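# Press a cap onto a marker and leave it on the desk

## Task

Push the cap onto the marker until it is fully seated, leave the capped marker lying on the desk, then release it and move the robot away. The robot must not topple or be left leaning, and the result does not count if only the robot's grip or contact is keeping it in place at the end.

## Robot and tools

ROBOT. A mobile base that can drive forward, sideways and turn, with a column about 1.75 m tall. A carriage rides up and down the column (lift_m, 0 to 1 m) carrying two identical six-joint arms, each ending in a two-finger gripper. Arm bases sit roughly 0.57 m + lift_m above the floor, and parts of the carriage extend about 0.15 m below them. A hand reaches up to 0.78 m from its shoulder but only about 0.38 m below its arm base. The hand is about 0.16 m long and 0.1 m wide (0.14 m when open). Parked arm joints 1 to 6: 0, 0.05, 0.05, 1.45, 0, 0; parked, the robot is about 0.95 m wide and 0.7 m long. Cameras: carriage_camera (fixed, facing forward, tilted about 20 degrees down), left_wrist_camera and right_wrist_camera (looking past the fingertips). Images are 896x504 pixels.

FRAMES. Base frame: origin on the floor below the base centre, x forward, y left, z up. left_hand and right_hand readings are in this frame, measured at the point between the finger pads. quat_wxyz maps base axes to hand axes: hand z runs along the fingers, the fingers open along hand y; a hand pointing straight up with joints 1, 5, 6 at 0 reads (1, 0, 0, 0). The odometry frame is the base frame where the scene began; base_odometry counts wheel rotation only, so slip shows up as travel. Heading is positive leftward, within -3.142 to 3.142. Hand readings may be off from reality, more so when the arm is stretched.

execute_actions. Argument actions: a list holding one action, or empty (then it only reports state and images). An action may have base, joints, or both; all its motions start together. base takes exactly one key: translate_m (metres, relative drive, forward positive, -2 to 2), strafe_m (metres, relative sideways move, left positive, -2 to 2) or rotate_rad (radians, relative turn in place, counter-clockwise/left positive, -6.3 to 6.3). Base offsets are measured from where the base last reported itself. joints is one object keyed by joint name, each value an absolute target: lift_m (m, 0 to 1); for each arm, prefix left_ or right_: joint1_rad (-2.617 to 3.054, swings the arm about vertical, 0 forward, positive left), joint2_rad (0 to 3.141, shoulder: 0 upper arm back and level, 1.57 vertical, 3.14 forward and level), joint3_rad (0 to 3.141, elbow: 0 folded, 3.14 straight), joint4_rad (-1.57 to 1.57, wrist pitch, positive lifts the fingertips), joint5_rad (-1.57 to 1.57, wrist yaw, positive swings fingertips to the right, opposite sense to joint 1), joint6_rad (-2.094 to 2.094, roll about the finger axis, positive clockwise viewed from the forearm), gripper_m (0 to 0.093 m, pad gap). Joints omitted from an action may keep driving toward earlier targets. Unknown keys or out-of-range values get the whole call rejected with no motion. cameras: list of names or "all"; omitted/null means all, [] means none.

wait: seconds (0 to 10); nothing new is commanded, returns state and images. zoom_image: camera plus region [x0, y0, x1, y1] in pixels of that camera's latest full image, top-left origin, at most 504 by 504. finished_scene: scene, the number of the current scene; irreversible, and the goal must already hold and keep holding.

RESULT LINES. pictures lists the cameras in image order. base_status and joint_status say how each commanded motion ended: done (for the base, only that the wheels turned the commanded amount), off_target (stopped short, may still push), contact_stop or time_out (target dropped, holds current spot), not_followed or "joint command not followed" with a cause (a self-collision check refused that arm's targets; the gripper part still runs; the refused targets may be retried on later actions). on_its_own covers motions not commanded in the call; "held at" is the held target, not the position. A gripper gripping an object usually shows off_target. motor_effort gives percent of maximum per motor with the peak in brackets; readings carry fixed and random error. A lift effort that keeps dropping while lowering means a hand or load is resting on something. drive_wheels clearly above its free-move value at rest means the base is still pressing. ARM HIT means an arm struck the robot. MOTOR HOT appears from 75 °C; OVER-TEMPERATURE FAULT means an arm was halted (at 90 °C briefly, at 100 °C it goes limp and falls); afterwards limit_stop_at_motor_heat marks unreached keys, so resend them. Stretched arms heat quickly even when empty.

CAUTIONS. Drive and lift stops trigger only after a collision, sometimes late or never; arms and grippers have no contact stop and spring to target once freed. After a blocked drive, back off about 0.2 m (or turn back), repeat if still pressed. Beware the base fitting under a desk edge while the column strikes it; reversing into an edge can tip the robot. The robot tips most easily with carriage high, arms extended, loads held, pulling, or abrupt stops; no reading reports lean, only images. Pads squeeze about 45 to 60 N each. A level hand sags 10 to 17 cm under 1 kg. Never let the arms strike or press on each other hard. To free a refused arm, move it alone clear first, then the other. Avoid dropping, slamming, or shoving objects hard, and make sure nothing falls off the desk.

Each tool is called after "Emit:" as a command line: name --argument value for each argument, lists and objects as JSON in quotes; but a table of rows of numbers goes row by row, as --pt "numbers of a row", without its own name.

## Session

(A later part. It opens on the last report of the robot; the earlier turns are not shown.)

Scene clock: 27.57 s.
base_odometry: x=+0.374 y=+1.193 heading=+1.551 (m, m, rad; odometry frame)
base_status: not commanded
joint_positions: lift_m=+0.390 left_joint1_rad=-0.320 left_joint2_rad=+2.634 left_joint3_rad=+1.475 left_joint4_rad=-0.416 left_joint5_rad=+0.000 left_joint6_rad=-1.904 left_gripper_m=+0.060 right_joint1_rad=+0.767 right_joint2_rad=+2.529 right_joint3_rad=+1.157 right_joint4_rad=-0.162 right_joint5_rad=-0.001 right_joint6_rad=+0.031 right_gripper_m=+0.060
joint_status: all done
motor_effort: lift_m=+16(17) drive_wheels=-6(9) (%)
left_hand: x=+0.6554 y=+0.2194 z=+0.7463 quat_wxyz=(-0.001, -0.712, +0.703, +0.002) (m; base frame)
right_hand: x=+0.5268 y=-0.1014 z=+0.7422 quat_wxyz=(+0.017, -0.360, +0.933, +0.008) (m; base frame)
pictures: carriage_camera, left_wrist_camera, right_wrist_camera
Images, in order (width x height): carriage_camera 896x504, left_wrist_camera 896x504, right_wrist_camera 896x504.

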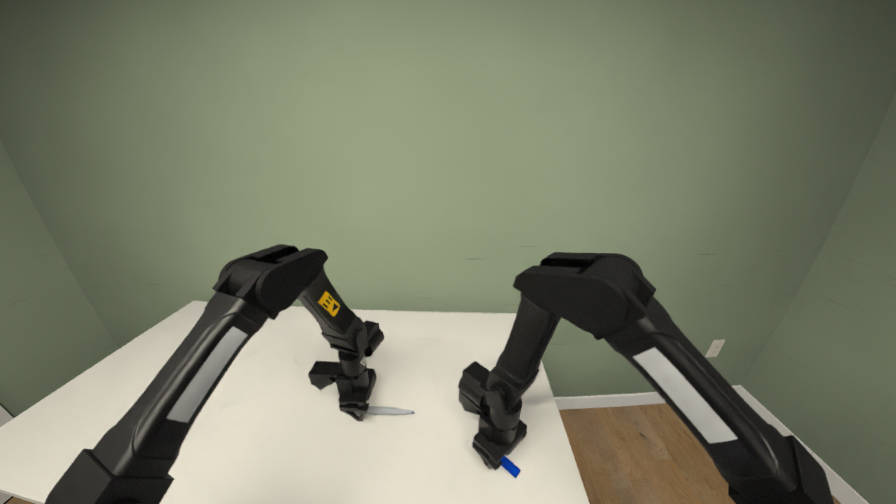

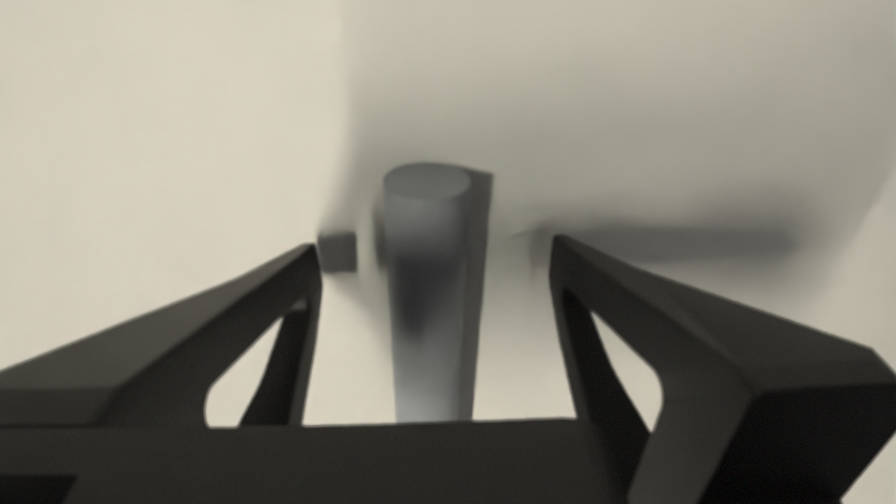

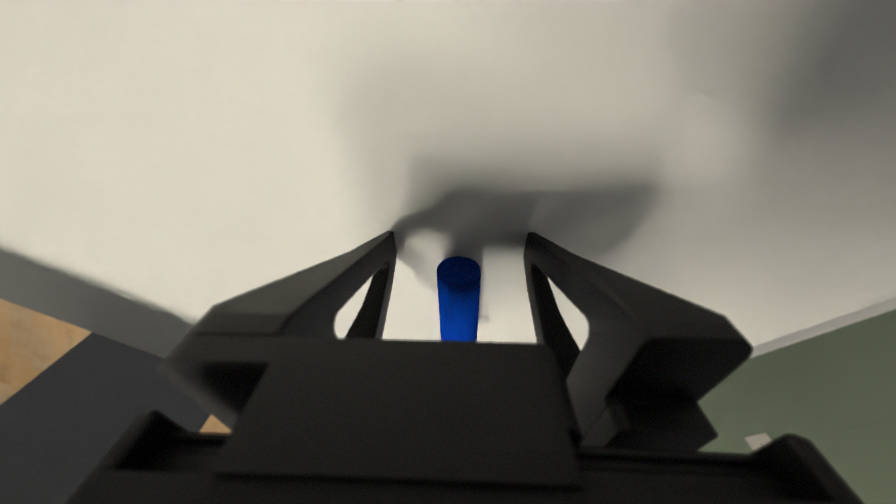

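Emit:
execute_actions --actions '[{"joints": {"left_gripper_m": 0.0, "right_joint2_rad": 2.48, "right_joint3_rad": 1.065, "right_joint4_rad": -0.178}}]'

Scene clock: 28.60 s.
base_odometry: x=+0.374 y=+1.193 heading=+1.551 (m, m, rad; odometry frame)
base_status: not commanded
joint_positions: lift_m=+0.390 left_joint1_rad=-0.320 left_joint2_rad=+2.634 left_joint3_rad=+1.475 left_joint4_rad=-0.416 left_joint5_rad=+0.000 left_joint6_rad=-1.903 left_gripper_m=+0.018 right_joint1_rad=+0.767 right_joint2_rad=+2.504 right_joint3_rad=+1.083 right_joint4_rad=-0.177 right_joint5_rad=-0.002 right_joint6_rad=+0.031 right_gripper_m=+0.060
joint_status: left_gripper_m off_target (ended at +0.018, target +0.000); the others done
motor_effort: lift_m=+17(16) drive_wheels=-7(6) (%)
left_hand: x=+0.6554 y=+0.2194 z=+0.7463 quat_wxyz=(-0.001, -0.711, +0.703, +0.002) (m; base frame)
right_hand: x=+0.5044 y=-0.1229 z=+0.7425 quat_wxyz=(-0.013, -0.360, +0.933, -0.005) (m; base frame)
pictures: carriage_camera, left_wrist_camera, right_wrist_camera
Images, in order (width x height): carriage_camera 896x504, left_wrist_camera 896x504, right_wrist_camera 896x504.

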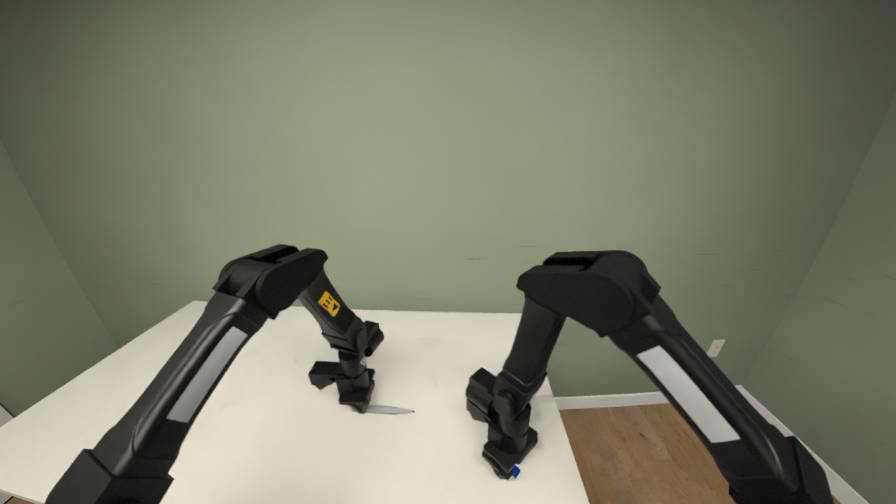

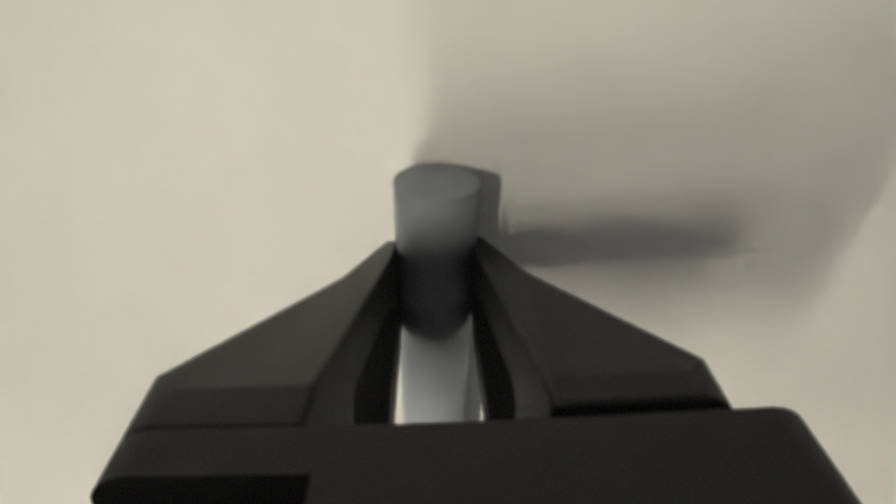

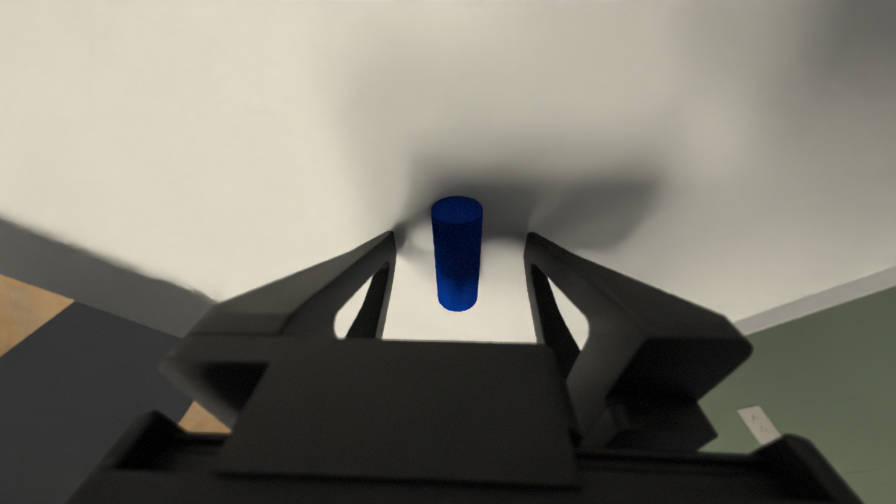

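Emit:
execute_actions --actions '[{"joints": {"right_joint4_rad": -0.145}}]' --cameras '["right_wrist_camera"]'

Emit:
execute_actions --actions '[{"joints": {"right_gripper_m": 0.0}}]' --cameras '["right_wrist_camera"]'

Scene clock: 29.20 s.
base_odometry: x=+0.374 y=+1.193 heading=+1.551 (m, m, rad; odometry frame)
base_status: not commanded
joint_positions: lift_m=+0.390 left_joint1_rad=-0.320 left_joint2_rad=+2.634 left_joint3_rad=+1.475 left_joint4_rad=-0.416 left_joint5_rad=+0.000 left_joint6_rad=-1.903 left_gripper_m=+0.018 right_joint1_rad=+0.767 right_joint2_rad=+2.504 right_joint3_rad=+1.083 right_joint4_rad=-0.154 right_joint5_rad=-0.002 right_joint6_rad=+0.031 right_gripper_m=+0.060
joint_status: all done
motor_effort: lift_m=+17(17) drive_wheels=-7(7) (%)
left_hand: x=+0.6554 y=+0.2194 z=+0.7463 quat_wxyz=(-0.001, -0.711, +0.703, +0.002) (m; base frame)
right_hand: x=+0.5086 y=-0.1189 z=+0.7424 quat_wxyz=(-0.002, -0.360, +0.933, +0.000) (m; base frame)
pictures: right_wrist_camera
Images, in order (width x height): right_wrist_camera 896x504.

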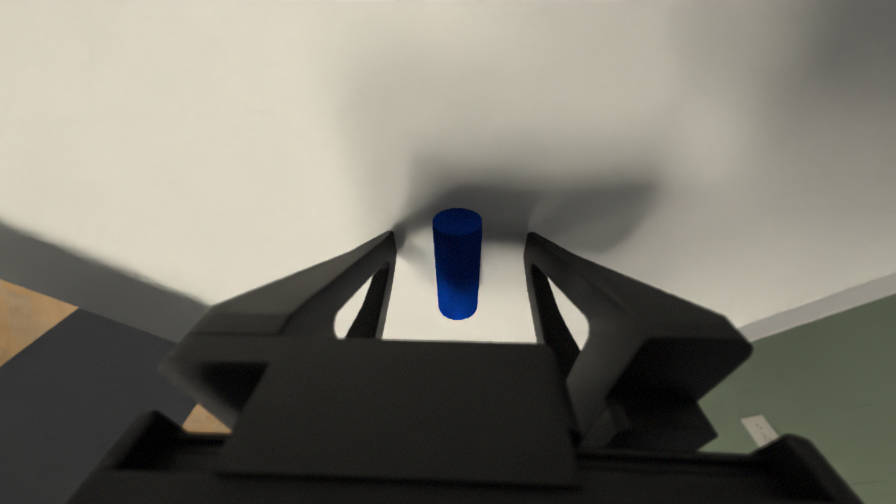

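Scene clock: 29.83 s.
base_odometry: x=+0.374 y=+1.193 heading=+1.551 (m, m, rad; odometry frame)
base_status: not commanded
joint_positions: lift_m=+0.390 left_joint1_rad=-0.320 left_joint2_rad=+2.634 left_joint3_rad=+1.475 left_joint4_rad=-0.416 left_joint5_rad=+0.000 left_joint6_rad=-1.903 left_gripper_m=+0.018 right_joint1_rad=+0.767 right_joint2_rad=+2.504 right_joint3_rad=+1.083 right_joint4_rad=-0.154 right_joint5_rad=-0.002 right_joint6_rad=+0.031 right_gripper_m=+0.019
joint_status: right_gripper_m off_target (ended at +0.019, target +0.000)
motor_effort: lift_m=+16(17) drive_wheels=-7(7) (%)
left_hand: x=+0.6554 y=+0.2194 z=+0.7463 quat_wxyz=(-0.001, -0.711, +0.703, +0.002) (m; base frame)
right_hand: x=+0.5086 y=-0.1189 z=+0.7424 quat_wxyz=(-0.002, -0.360, +0.933, +0.000) (m; base frame)
pictures: right_wrist_camera
Images, in order (width x height): right_wrist_camera 896x504.

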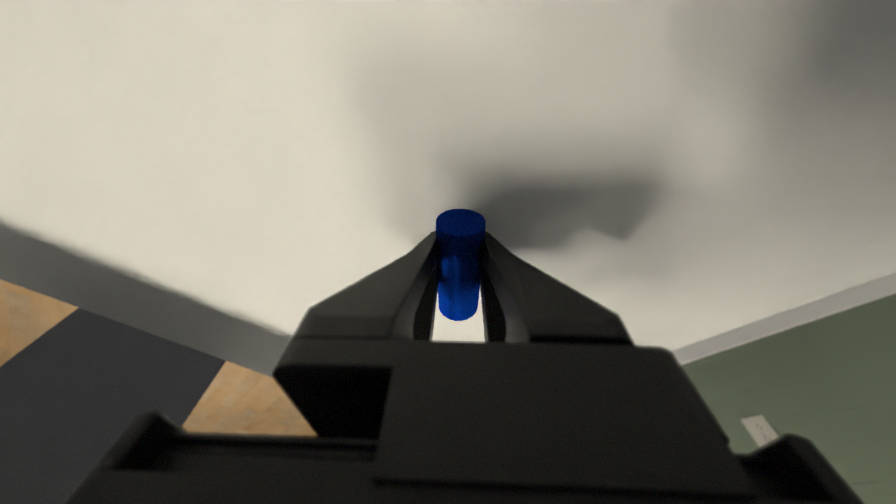

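Emit:
execute_actions --actions '[{"joints": {"lift_m": 0.43}}]' --cameras '[]'

Emit:
execute_actions --actions '[{"joints": {"left_joint1_rad": -0.5, "left_joint2_rad": 2.381, "left_joint3_rad": 0.972, "left_joint4_rad": 1.409, "left_joint5_rad": -0.5, "left_joint6_rad": -1.57, "right_joint1_rad": 0.5, "right_joint2_rad": 2.381, "right_joint3_rad": 0.972, "right_joint4_rad": 1.409, "right_joint5_rad": 0.5, "right_joint6_rad": 1.57}}]'

Scene clock: 31.27 s.
base_odometry: x=+0.374 y=+1.193 heading=+1.551 (m, m, rad; odometry frame)
base_status: not commanded
joint_positions: lift_m=+0.430 left_joint1_rad=-0.320 left_joint2_rad=+2.629 left_joint3_rad=+1.475 left_joint4_rad=-0.417 left_joint5_rad=+0.000 left_joint6_rad=-1.903 left_gripper_m=+0.018 right_joint1_rad=+0.767 right_joint2_rad=+2.490 right_joint3_rad=+1.083 right_joint4_rad=-0.150 right_joint5_rad=-0.001 right_joint6_rad=+0.031 right_gripper_m=+0.019
joint_status: all done
motor_effort: lift_m=+18(23) drive_wheels=+3(6) (%)
left_hand: x=+0.6566 y=+0.2190 z=+0.7880 quat_wxyz=(+0.000, -0.711, +0.703, +0.000) (m; base frame)
right_hand: x=+0.5124 y=-0.1154 z=+0.7864 quat_wxyz=(+0.006, -0.360, +0.933, +0.003) (m; base frame)
pictures: none
No camera images: the call's "cameras" was empty. Leave "cameras" out to get every camera's image.

Scene clock: 33.10 s.
base_odometry: x=+0.374 y=+1.193 heading=+1.551 (m, m, rad; odometry frame)
base_status: not commanded
joint_positions: lift_m=+0.430 left_joint1_rad=-0.506 left_joint2_rad=+2.383 left_joint3_rad=+0.970 left_joint4_rad=+1.387 left_joint5_rad=-0.493 left_joint6_rad=-1.576 left_gripper_m=+0.018 right_joint1_rad=+0.491 right_joint2_rad=+2.402 right_joint3_rad=+0.991 right_joint4_rad=+1.395 right_joint5_rad=+0.493 right_joint6_rad=+1.563 right_gripper_m=+0.019
joint_status: all done
motor_effort: lift_m=+17(18) drive_wheels=-6(7) (%)
left_hand: x=+0.7802 y=+0.1580 z=+1.0474 quat_wxyz=(+0.493, -0.500, +0.511, -0.496) (m; base frame)
right_hand: x=+0.7865 y=-0.1639 z=+1.0461 quat_wxyz=(+0.501, +0.500, +0.507, +0.492) (m; base frame)
pictures: carriage_camera, left_wrist_camera, right_wrist_camera
Images, in order (width x height): carriage_camera 896x504, left_wrist_camera 896x504, right_wrist_camera 896x504.

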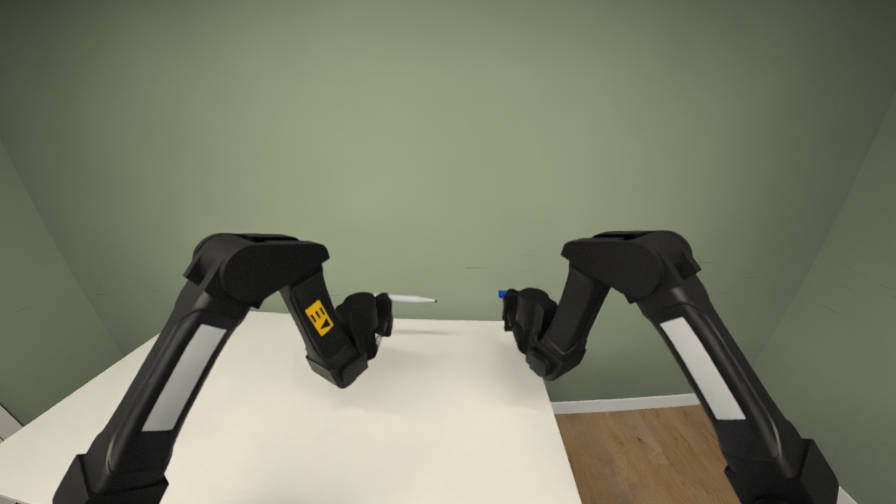

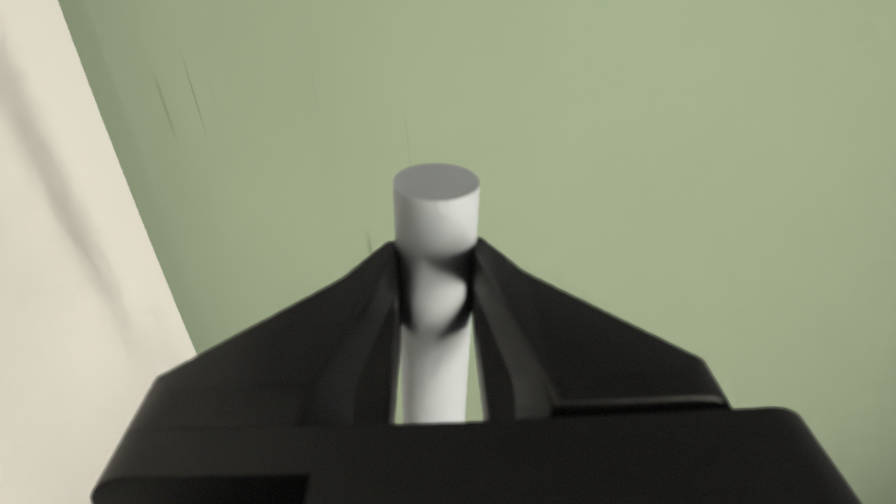

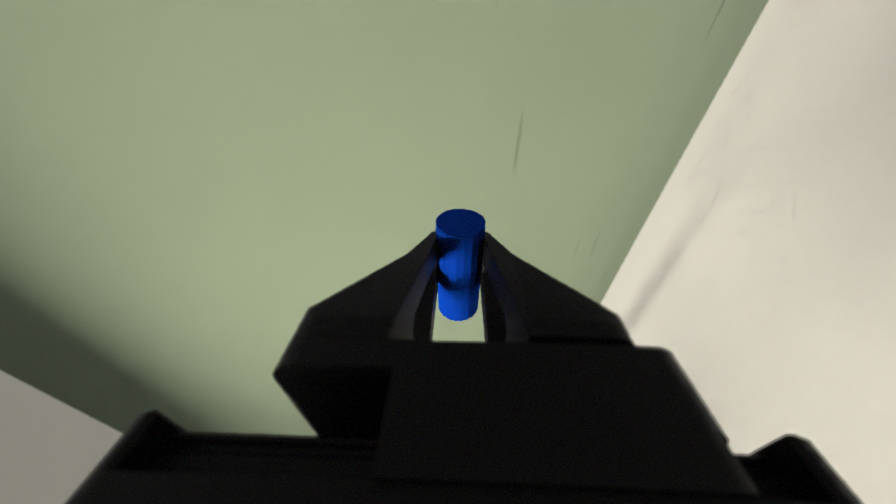

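Emit:
execute_actions --actions '[{"joints": {"left_joint1_rad": -0.71, "left_joint5_rad": -0.72, "right_joint1_rad": 0.72, "right_joint5_rad": 0.72, "left_joint4_rad": 1.43, "right_joint4_rad": 1.43}}]'

Emit:
zoom_image --camera "carriage_camera" --region '[370, 260, 530, 350]'

Scene clock: 34.07 s.
base_odometry: x=+0.374 y=+1.193 heading=+1.551 (m, m, rad; odometry frame)
base_status: not commanded
joint_positions: lift_m=+0.430 left_joint1_rad=-0.719 left_joint2_rad=+2.383 left_joint3_rad=+0.970 left_joint4_rad=+1.404 left_joint5_rad=-0.713 left_joint6_rad=-1.576 left_gripper_m=+0.018 right_joint1_rad=+0.727 right_joint2_rad=+2.402 right_joint3_rad=+0.991 right_joint4_rad=+1.413 right_joint5_rad=+0.712 right_joint6_rad=+1.563 right_gripper_m=+0.019
joint_status: all done
motor_effort: lift_m=+18(18) drive_wheels=+3(7) (%)
left_hand: x=+0.7335 y=+0.0926 z=+1.0514 quat_wxyz=(+0.497, -0.500, +0.503, -0.500) (m; base frame)
right_hand: x=+0.7344 y=-0.0863 z=+1.0500 quat_wxyz=(+0.498, +0.494, +0.505, +0.502) (m; base frame)
pictures: carriage_camera, left_wrist_camera, right_wrist_camera
Images, in order (width x height): carriage_camera 896x504, left_wrist_camera 896x504, right_wrist_camera 896x504.

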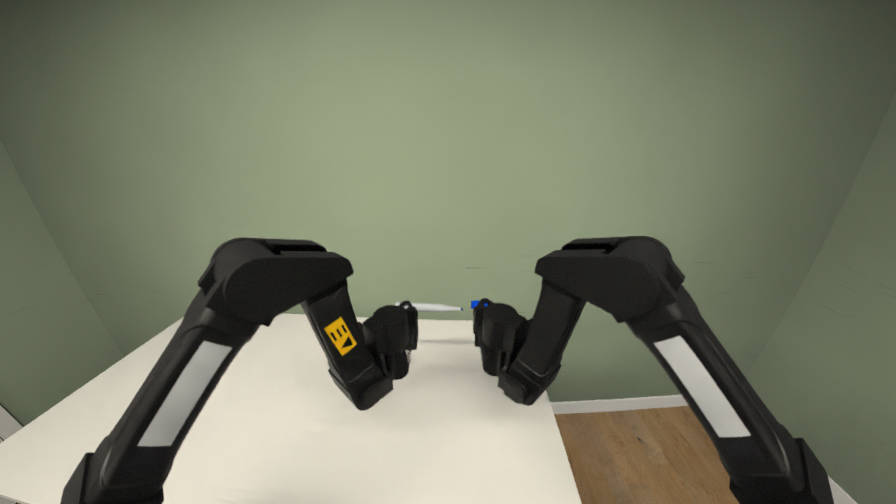

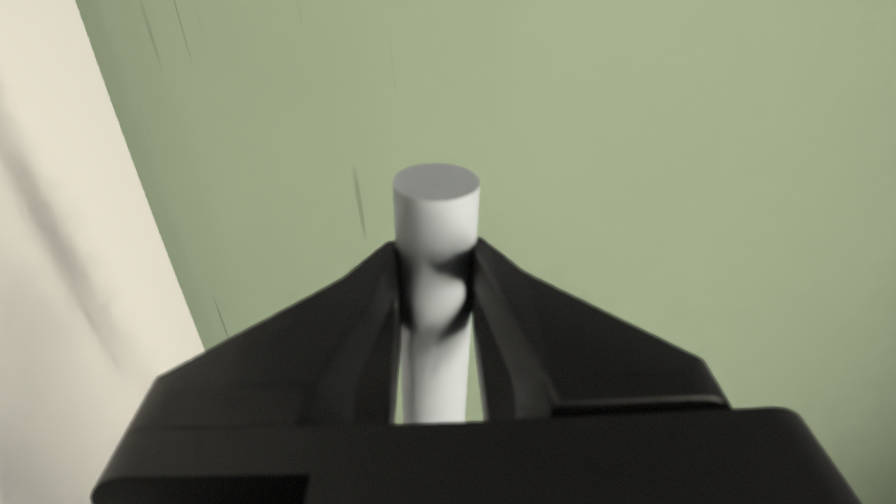

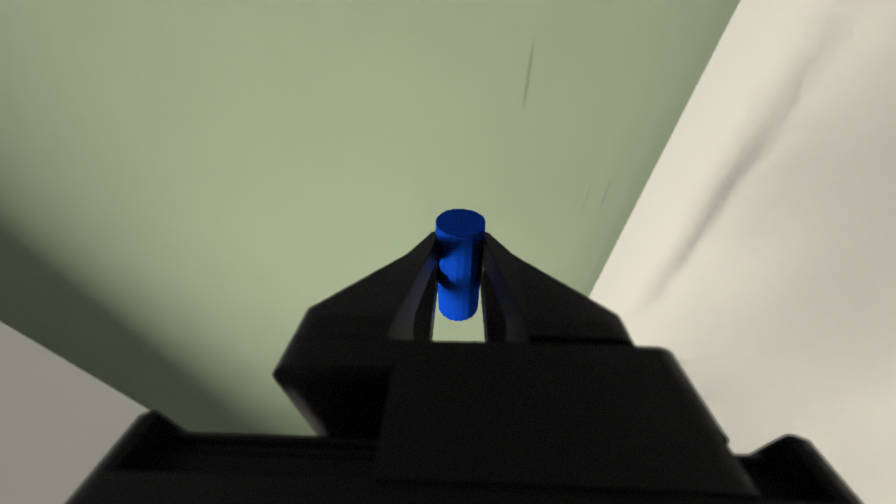

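Region (370, 260, 530, 350) of carriage_camera's 896x504 image, scaled by 3.150, with more detail than that image has; it fills the top 284 rows of this view, and the rest is white.

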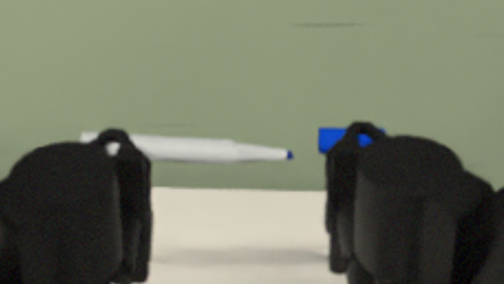

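Emit:
execute_actions --actions '[{"joints": {"left_joint1_rad": -0.735, "left_joint5_rad": -0.75, "right_joint1_rad": 0.745, "right_joint5_rad": 0.755}}]'

Emit:
zoom_image --camera "carriage_camera" --region '[390, 280, 510, 340]'

Emit:
zoom_image --camera "right_wrist_camera" --region '[380, 200, 540, 360]'

Scene clock: 34.97 s.
base_odometry: x=+0.374 y=+1.193 heading=+1.551 (m, m, rad; odometry frame)
base_status: not commanded
joint_positions: lift_m=+0.430 left_joint1_rad=-0.725 left_joint2_rad=+2.383 left_joint3_rad=+0.970 left_joint4_rad=+1.404 left_joint5_rad=-0.744 left_joint6_rad=-1.576 left_gripper_m=+0.018 right_joint1_rad=+0.739 right_joint2_rad=+2.402 right_joint3_rad=+0.991 right_joint4_rad=+1.413 right_joint5_rad=+0.748 right_joint6_rad=+1.563 right_gripper_m=+0.019
joint_status: all done
motor_effort: lift_m=+18(18) drive_wheels=+3(3) (%)
left_hand: x=+0.7318 y=+0.0949 z=+1.0514 quat_wxyz=(+0.503, -0.506, +0.497, -0.494) (m; base frame)
right_hand: x=+0.7312 y=-0.0867 z=+1.0500 quat_wxyz=(+0.504, +0.500, +0.499, +0.496) (m; base frame)
pictures: carriage_camera, left_wrist_camera, right_wrist_camera
Images, in order (width x height): carriage_camera 896x504, left_wrist_camera 896x504, right_wrist_camera 896x504.

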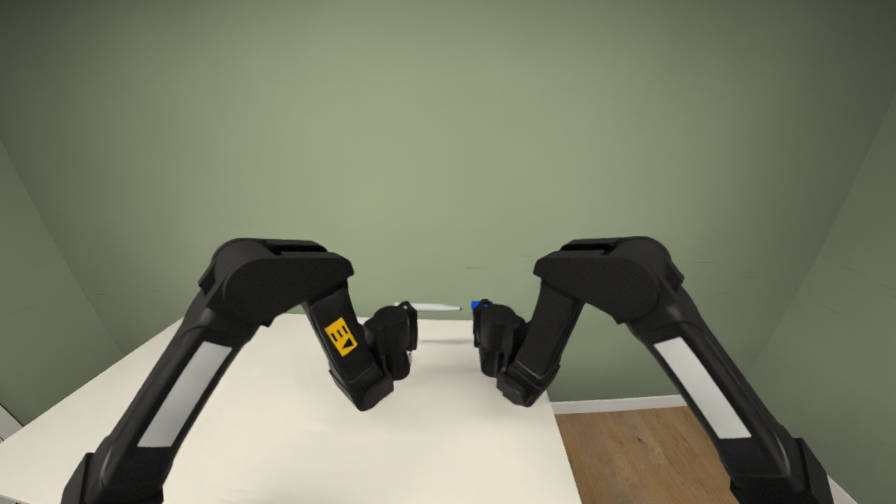

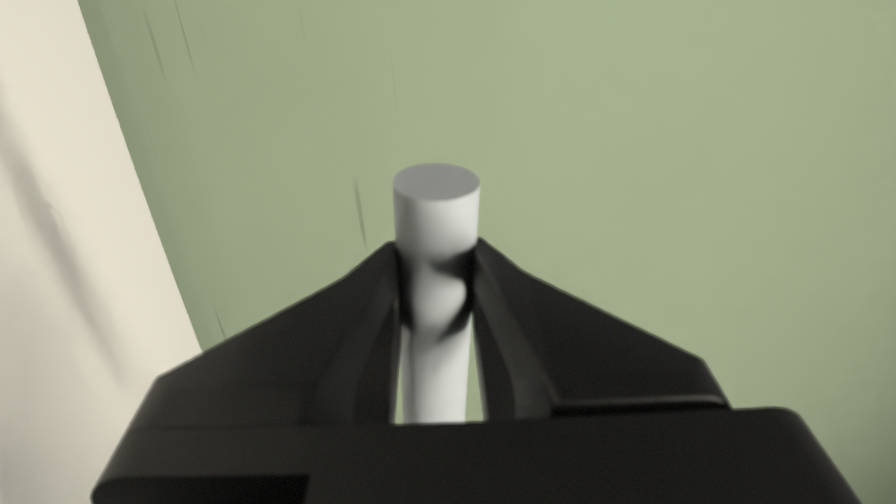

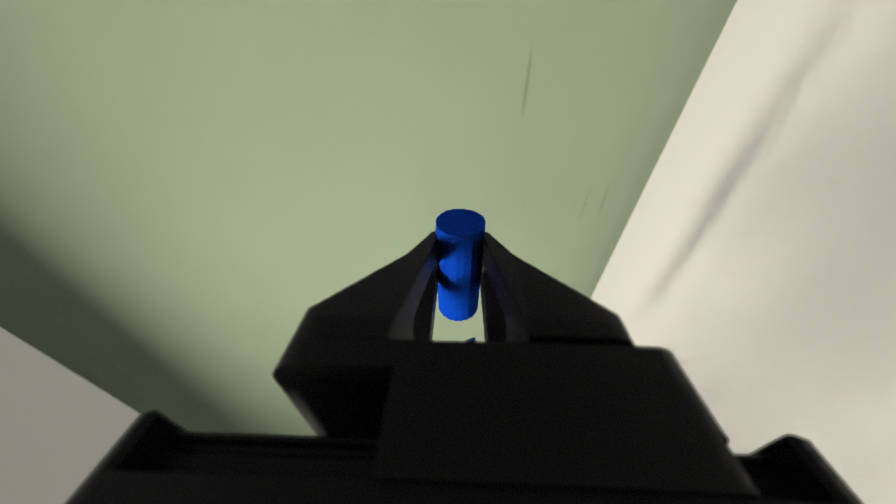

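Region (390, 280, 510, 340) of carriage_camera's 896x504 image, scaled by 4.200, with more detail than that image has.

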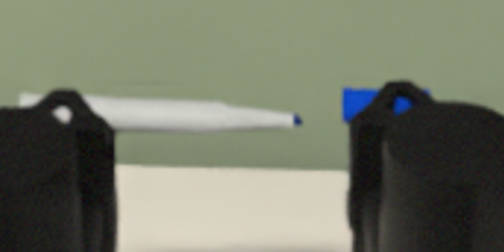

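Region (380, 200, 540, 360) of right_wrist_camera's 896x504 image, scaled by 3.150, with more detail than that image has.

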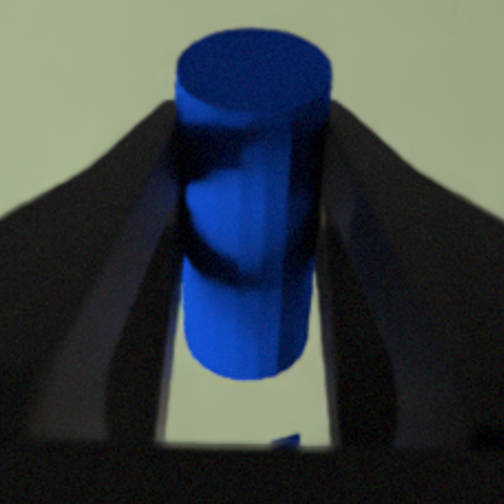

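Emit:
execute_actions --actions '[{"joints": {"left_joint6_rad": -1.612, "left_joint4_rad": 1.445, "right_joint1_rad": 0.775, "right_joint5_rad": 0.78}}]'

Emit:
zoom_image --camera "carriage_camera" --region '[390, 280, 510, 340]'

Emit:
zoom_image --camera "right_wrist_camera" --region '[380, 200, 540, 360]'

Scene clock: 35.93 s.
base_odometry: x=+0.374 y=+1.193 heading=+1.551 (m, m, rad; odometry frame)
base_status: not commanded
joint_positions: lift_m=+0.430 left_joint1_rad=-0.725 left_joint2_rad=+2.383 left_joint3_rad=+0.970 left_joint4_rad=+1.419 left_joint5_rad=-0.744 left_joint6_rad=-1.609 left_gripper_m=+0.018 right_joint1_rad=+0.774 right_joint2_rad=+2.402 right_joint3_rad=+0.991 right_joint4_rad=+1.413 right_joint5_rad=+0.774 right_joint6_rad=+1.563 right_gripper_m=+0.019
joint_status: all done
motor_effort: lift_m=+18(18) drive_wheels=+3(3) (%)
left_hand: x=+0.7318 y=+0.0949 z=+1.0544 quat_wxyz=(+0.495, -0.514, +0.484, -0.507) (m; base frame)
right_hand: x=+0.7220 y=-0.0755 z=+1.0500 quat_wxyz=(+0.502, +0.498, +0.501, +0.498) (m; base frame)
pictures: carriage_camera, left_wrist_camera, right_wrist_camera
Images, in order (width x height): carriage_camera 896x504, left_wrist_camera 896x504, right_wrist_camera 896x504.

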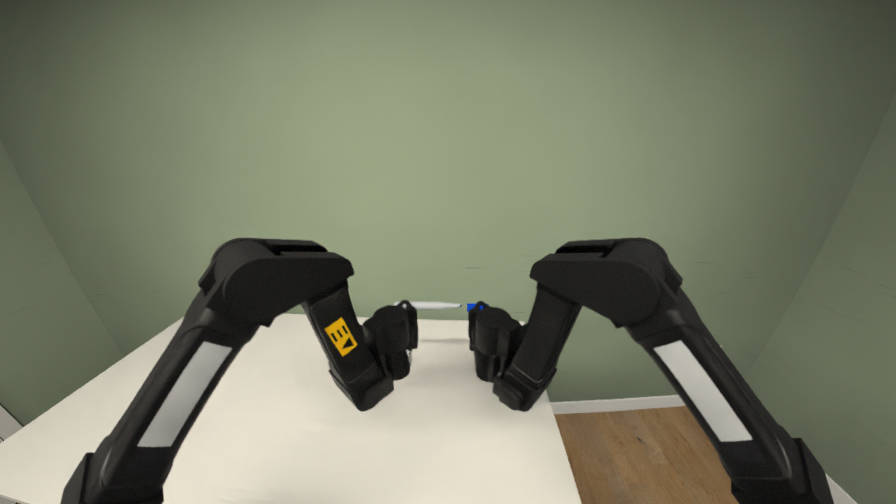

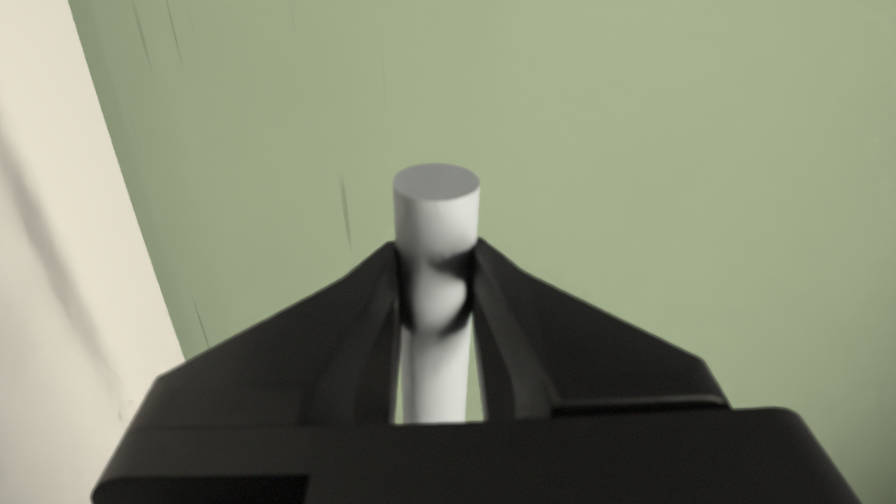

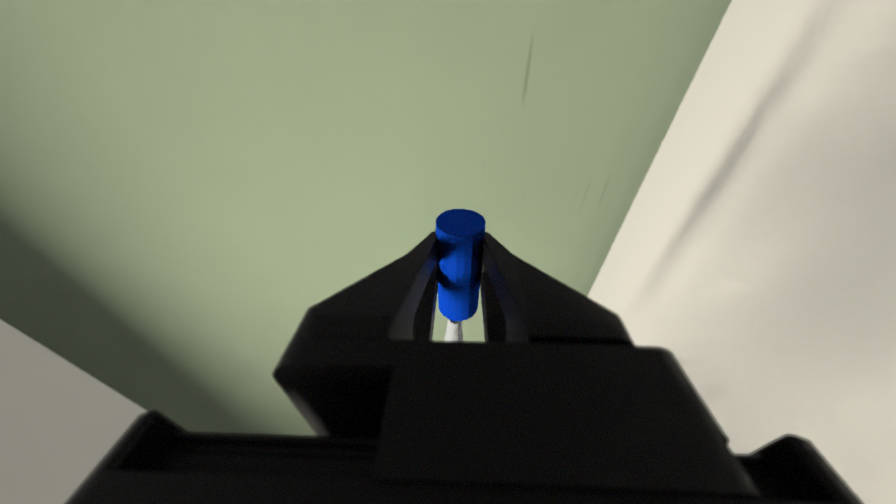

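Region (390, 280, 510, 340) of carriage_camera's 896x504 image, scaled by 4.200, with more detail than that image has.

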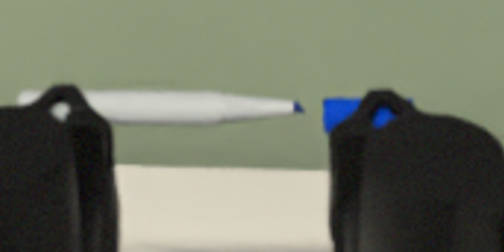

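Region (380, 200, 540, 360) of right_wrist_camera's 896x504 image, scaled by 3.150, with more detail than that image has.

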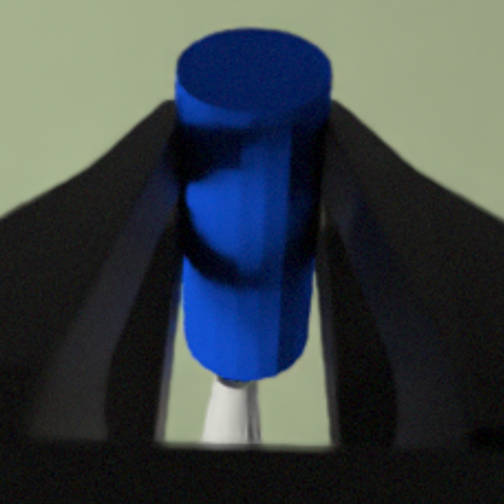

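Emit:
execute_actions --actions '[{"joints": {"left_joint6_rad": -1.59, "left_joint1_rad": -0.752, "left_joint5_rad": -0.77}}]' --cameras '["carriage_camera", "right_wrist_camera"]'

Emit:
zoom_image --camera "carriage_camera" --region '[390, 280, 510, 340]'

Emit:
zoom_image --camera "right_wrist_camera" --region '[380, 200, 540, 360]'

Scene clock: 36.63 s.
base_odometry: x=+0.374 y=+1.193 heading=+1.551 (m, m, rad; odometry frame)
base_status: not commanded
joint_positions: lift_m=+0.430 left_joint1_rad=-0.745 left_joint2_rad=+2.383 left_joint3_rad=+0.970 left_joint4_rad=+1.419 left_joint5_rad=-0.765 left_joint6_rad=-1.593 left_gripper_m=+0.018 right_joint1_rad=+0.774 right_joint2_rad=+2.402 right_joint3_rad=+0.991 right_joint4_rad=+1.413 right_joint5_rad=+0.774 right_joint6_rad=+1.563 right_gripper_m=+0.019
joint_status: all done
motor_effort: lift_m=+18(18) drive_wheels=+3(3) (%)
left_hand: x=+0.7268 y=+0.0897 z=+1.0543 quat_wxyz=(+0.499, -0.510, +0.487, -0.503) (m; base frame)
right_hand: x=+0.7220 y=-0.0755 z=+1.0500 quat_wxyz=(+0.502, +0.498, +0.501, +0.498) (m; base frame)
pictures: carriage_camera, right_wrist_camera
Images, in order (width x height): carriage_camera 896x504, right_wrist_camera 896x504.

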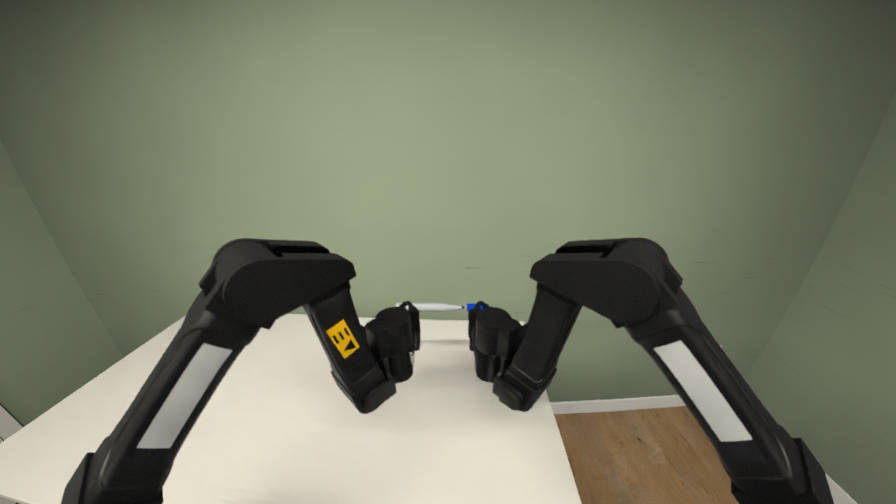

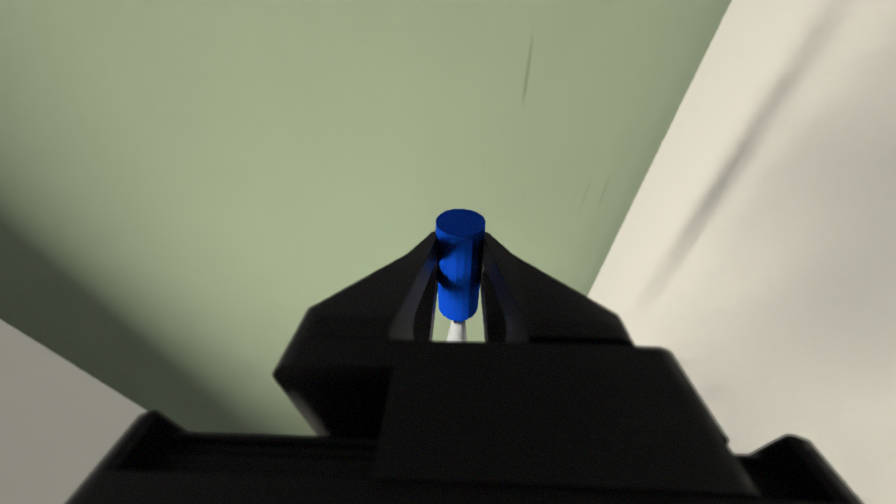

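Region (390, 280, 510, 340) of carriage_camera's 896x504 image, scaled by 4.200, with more detail than that image has.

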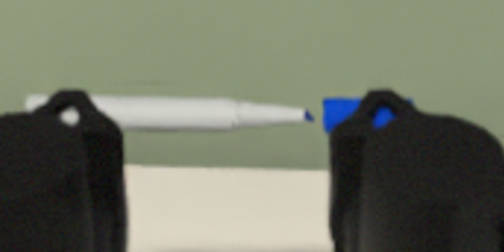

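Region (380, 200, 540, 360) of right_wrist_camera's 896x504 image, scaled by 3.150, with more detail than that image has.

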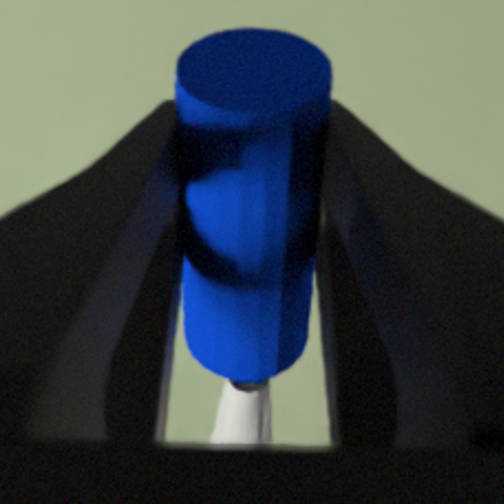

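Emit:
execute_actions --actions '[{"joints": {"left_joint1_rad": -0.795, "left_joint5_rad": -0.815, "right_joint1_rad": 0.82, "right_joint5_rad": 0.822}}]' --cameras '["carriage_camera", "right_wrist_camera"]'

Emit:
zoom_image --camera "carriage_camera" --region '[390, 280, 510, 340]'

Emit:
zoom_image --camera "right_wrist_camera" --region '[380, 200, 540, 360]'

Scene clock: 37.40 s.
base_odometry: x=+0.374 y=+1.193 heading=+1.551 (m, m, rad; odometry frame)
base_status: not commanded
joint_positions: lift_m=+0.430 left_joint1_rad=-0.794 left_joint2_rad=+2.383 left_joint3_rad=+0.970 left_joint4_rad=+1.419 left_joint5_rad=-0.810 left_joint6_rad=-1.593 left_gripper_m=+0.018 right_joint1_rad=+0.822 right_joint2_rad=+2.402 right_joint3_rad=+0.991 right_joint4_rad=+1.413 right_joint5_rad=+0.817 right_joint6_rad=+1.563 right_gripper_m=+0.019
joint_status: all done
motor_effort: lift_m=+18(18) drive_wheels=+3(3) (%)
left_hand: x=+0.7137 y=+0.0755 z=+1.0544 quat_wxyz=(+0.498, -0.509, +0.488, -0.504) (m; base frame)
right_hand: x=+0.7087 y=-0.0617 z=+1.0500 quat_wxyz=(+0.501, +0.497, +0.503, +0.500) (m; base frame)
pictures: carriage_camera, right_wrist_camera
Images, in order (width x height): carriage_camera 896x504, right_wrist_camera 896x504.

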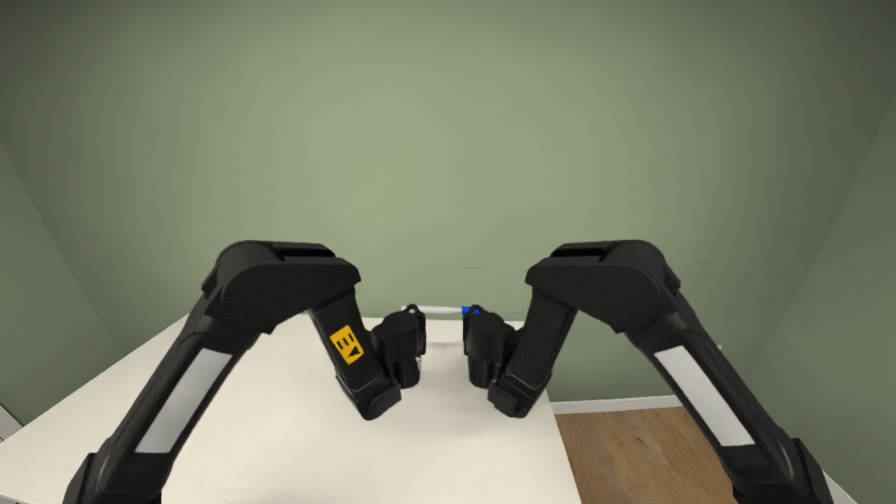

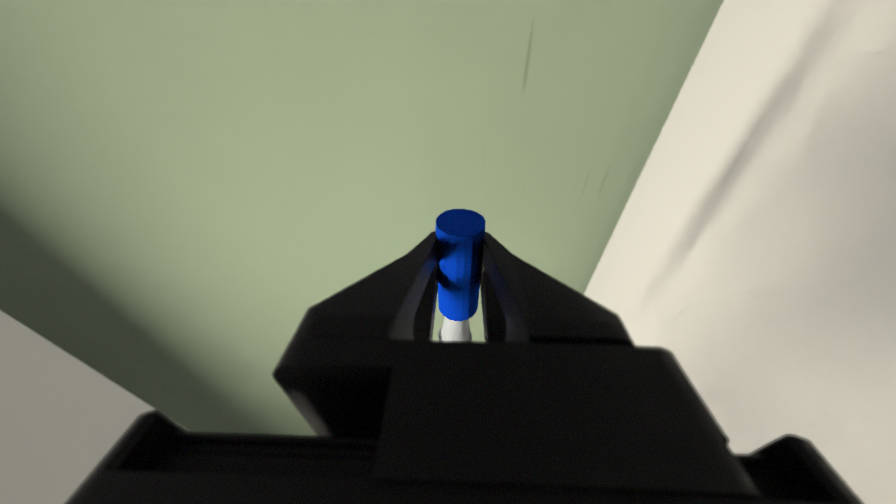

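Region (390, 280, 510, 340) of carriage_camera's 896x504 image, scaled by 4.200, with more detail than that image has.

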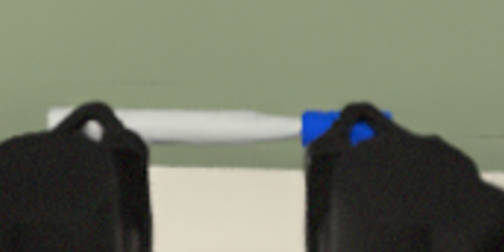

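Region (380, 200, 540, 360) of right_wrist_camera's 896x504 image, scaled by 3.150, with more detail than that image has.

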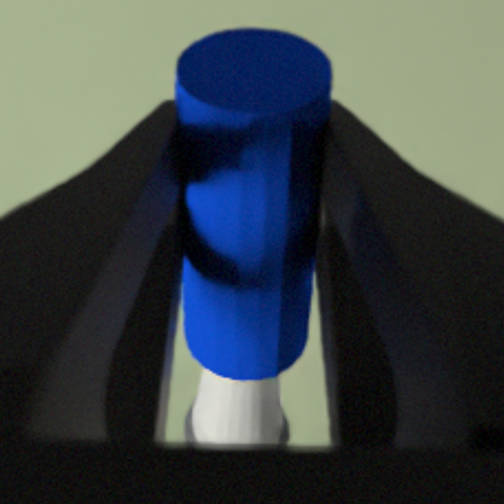

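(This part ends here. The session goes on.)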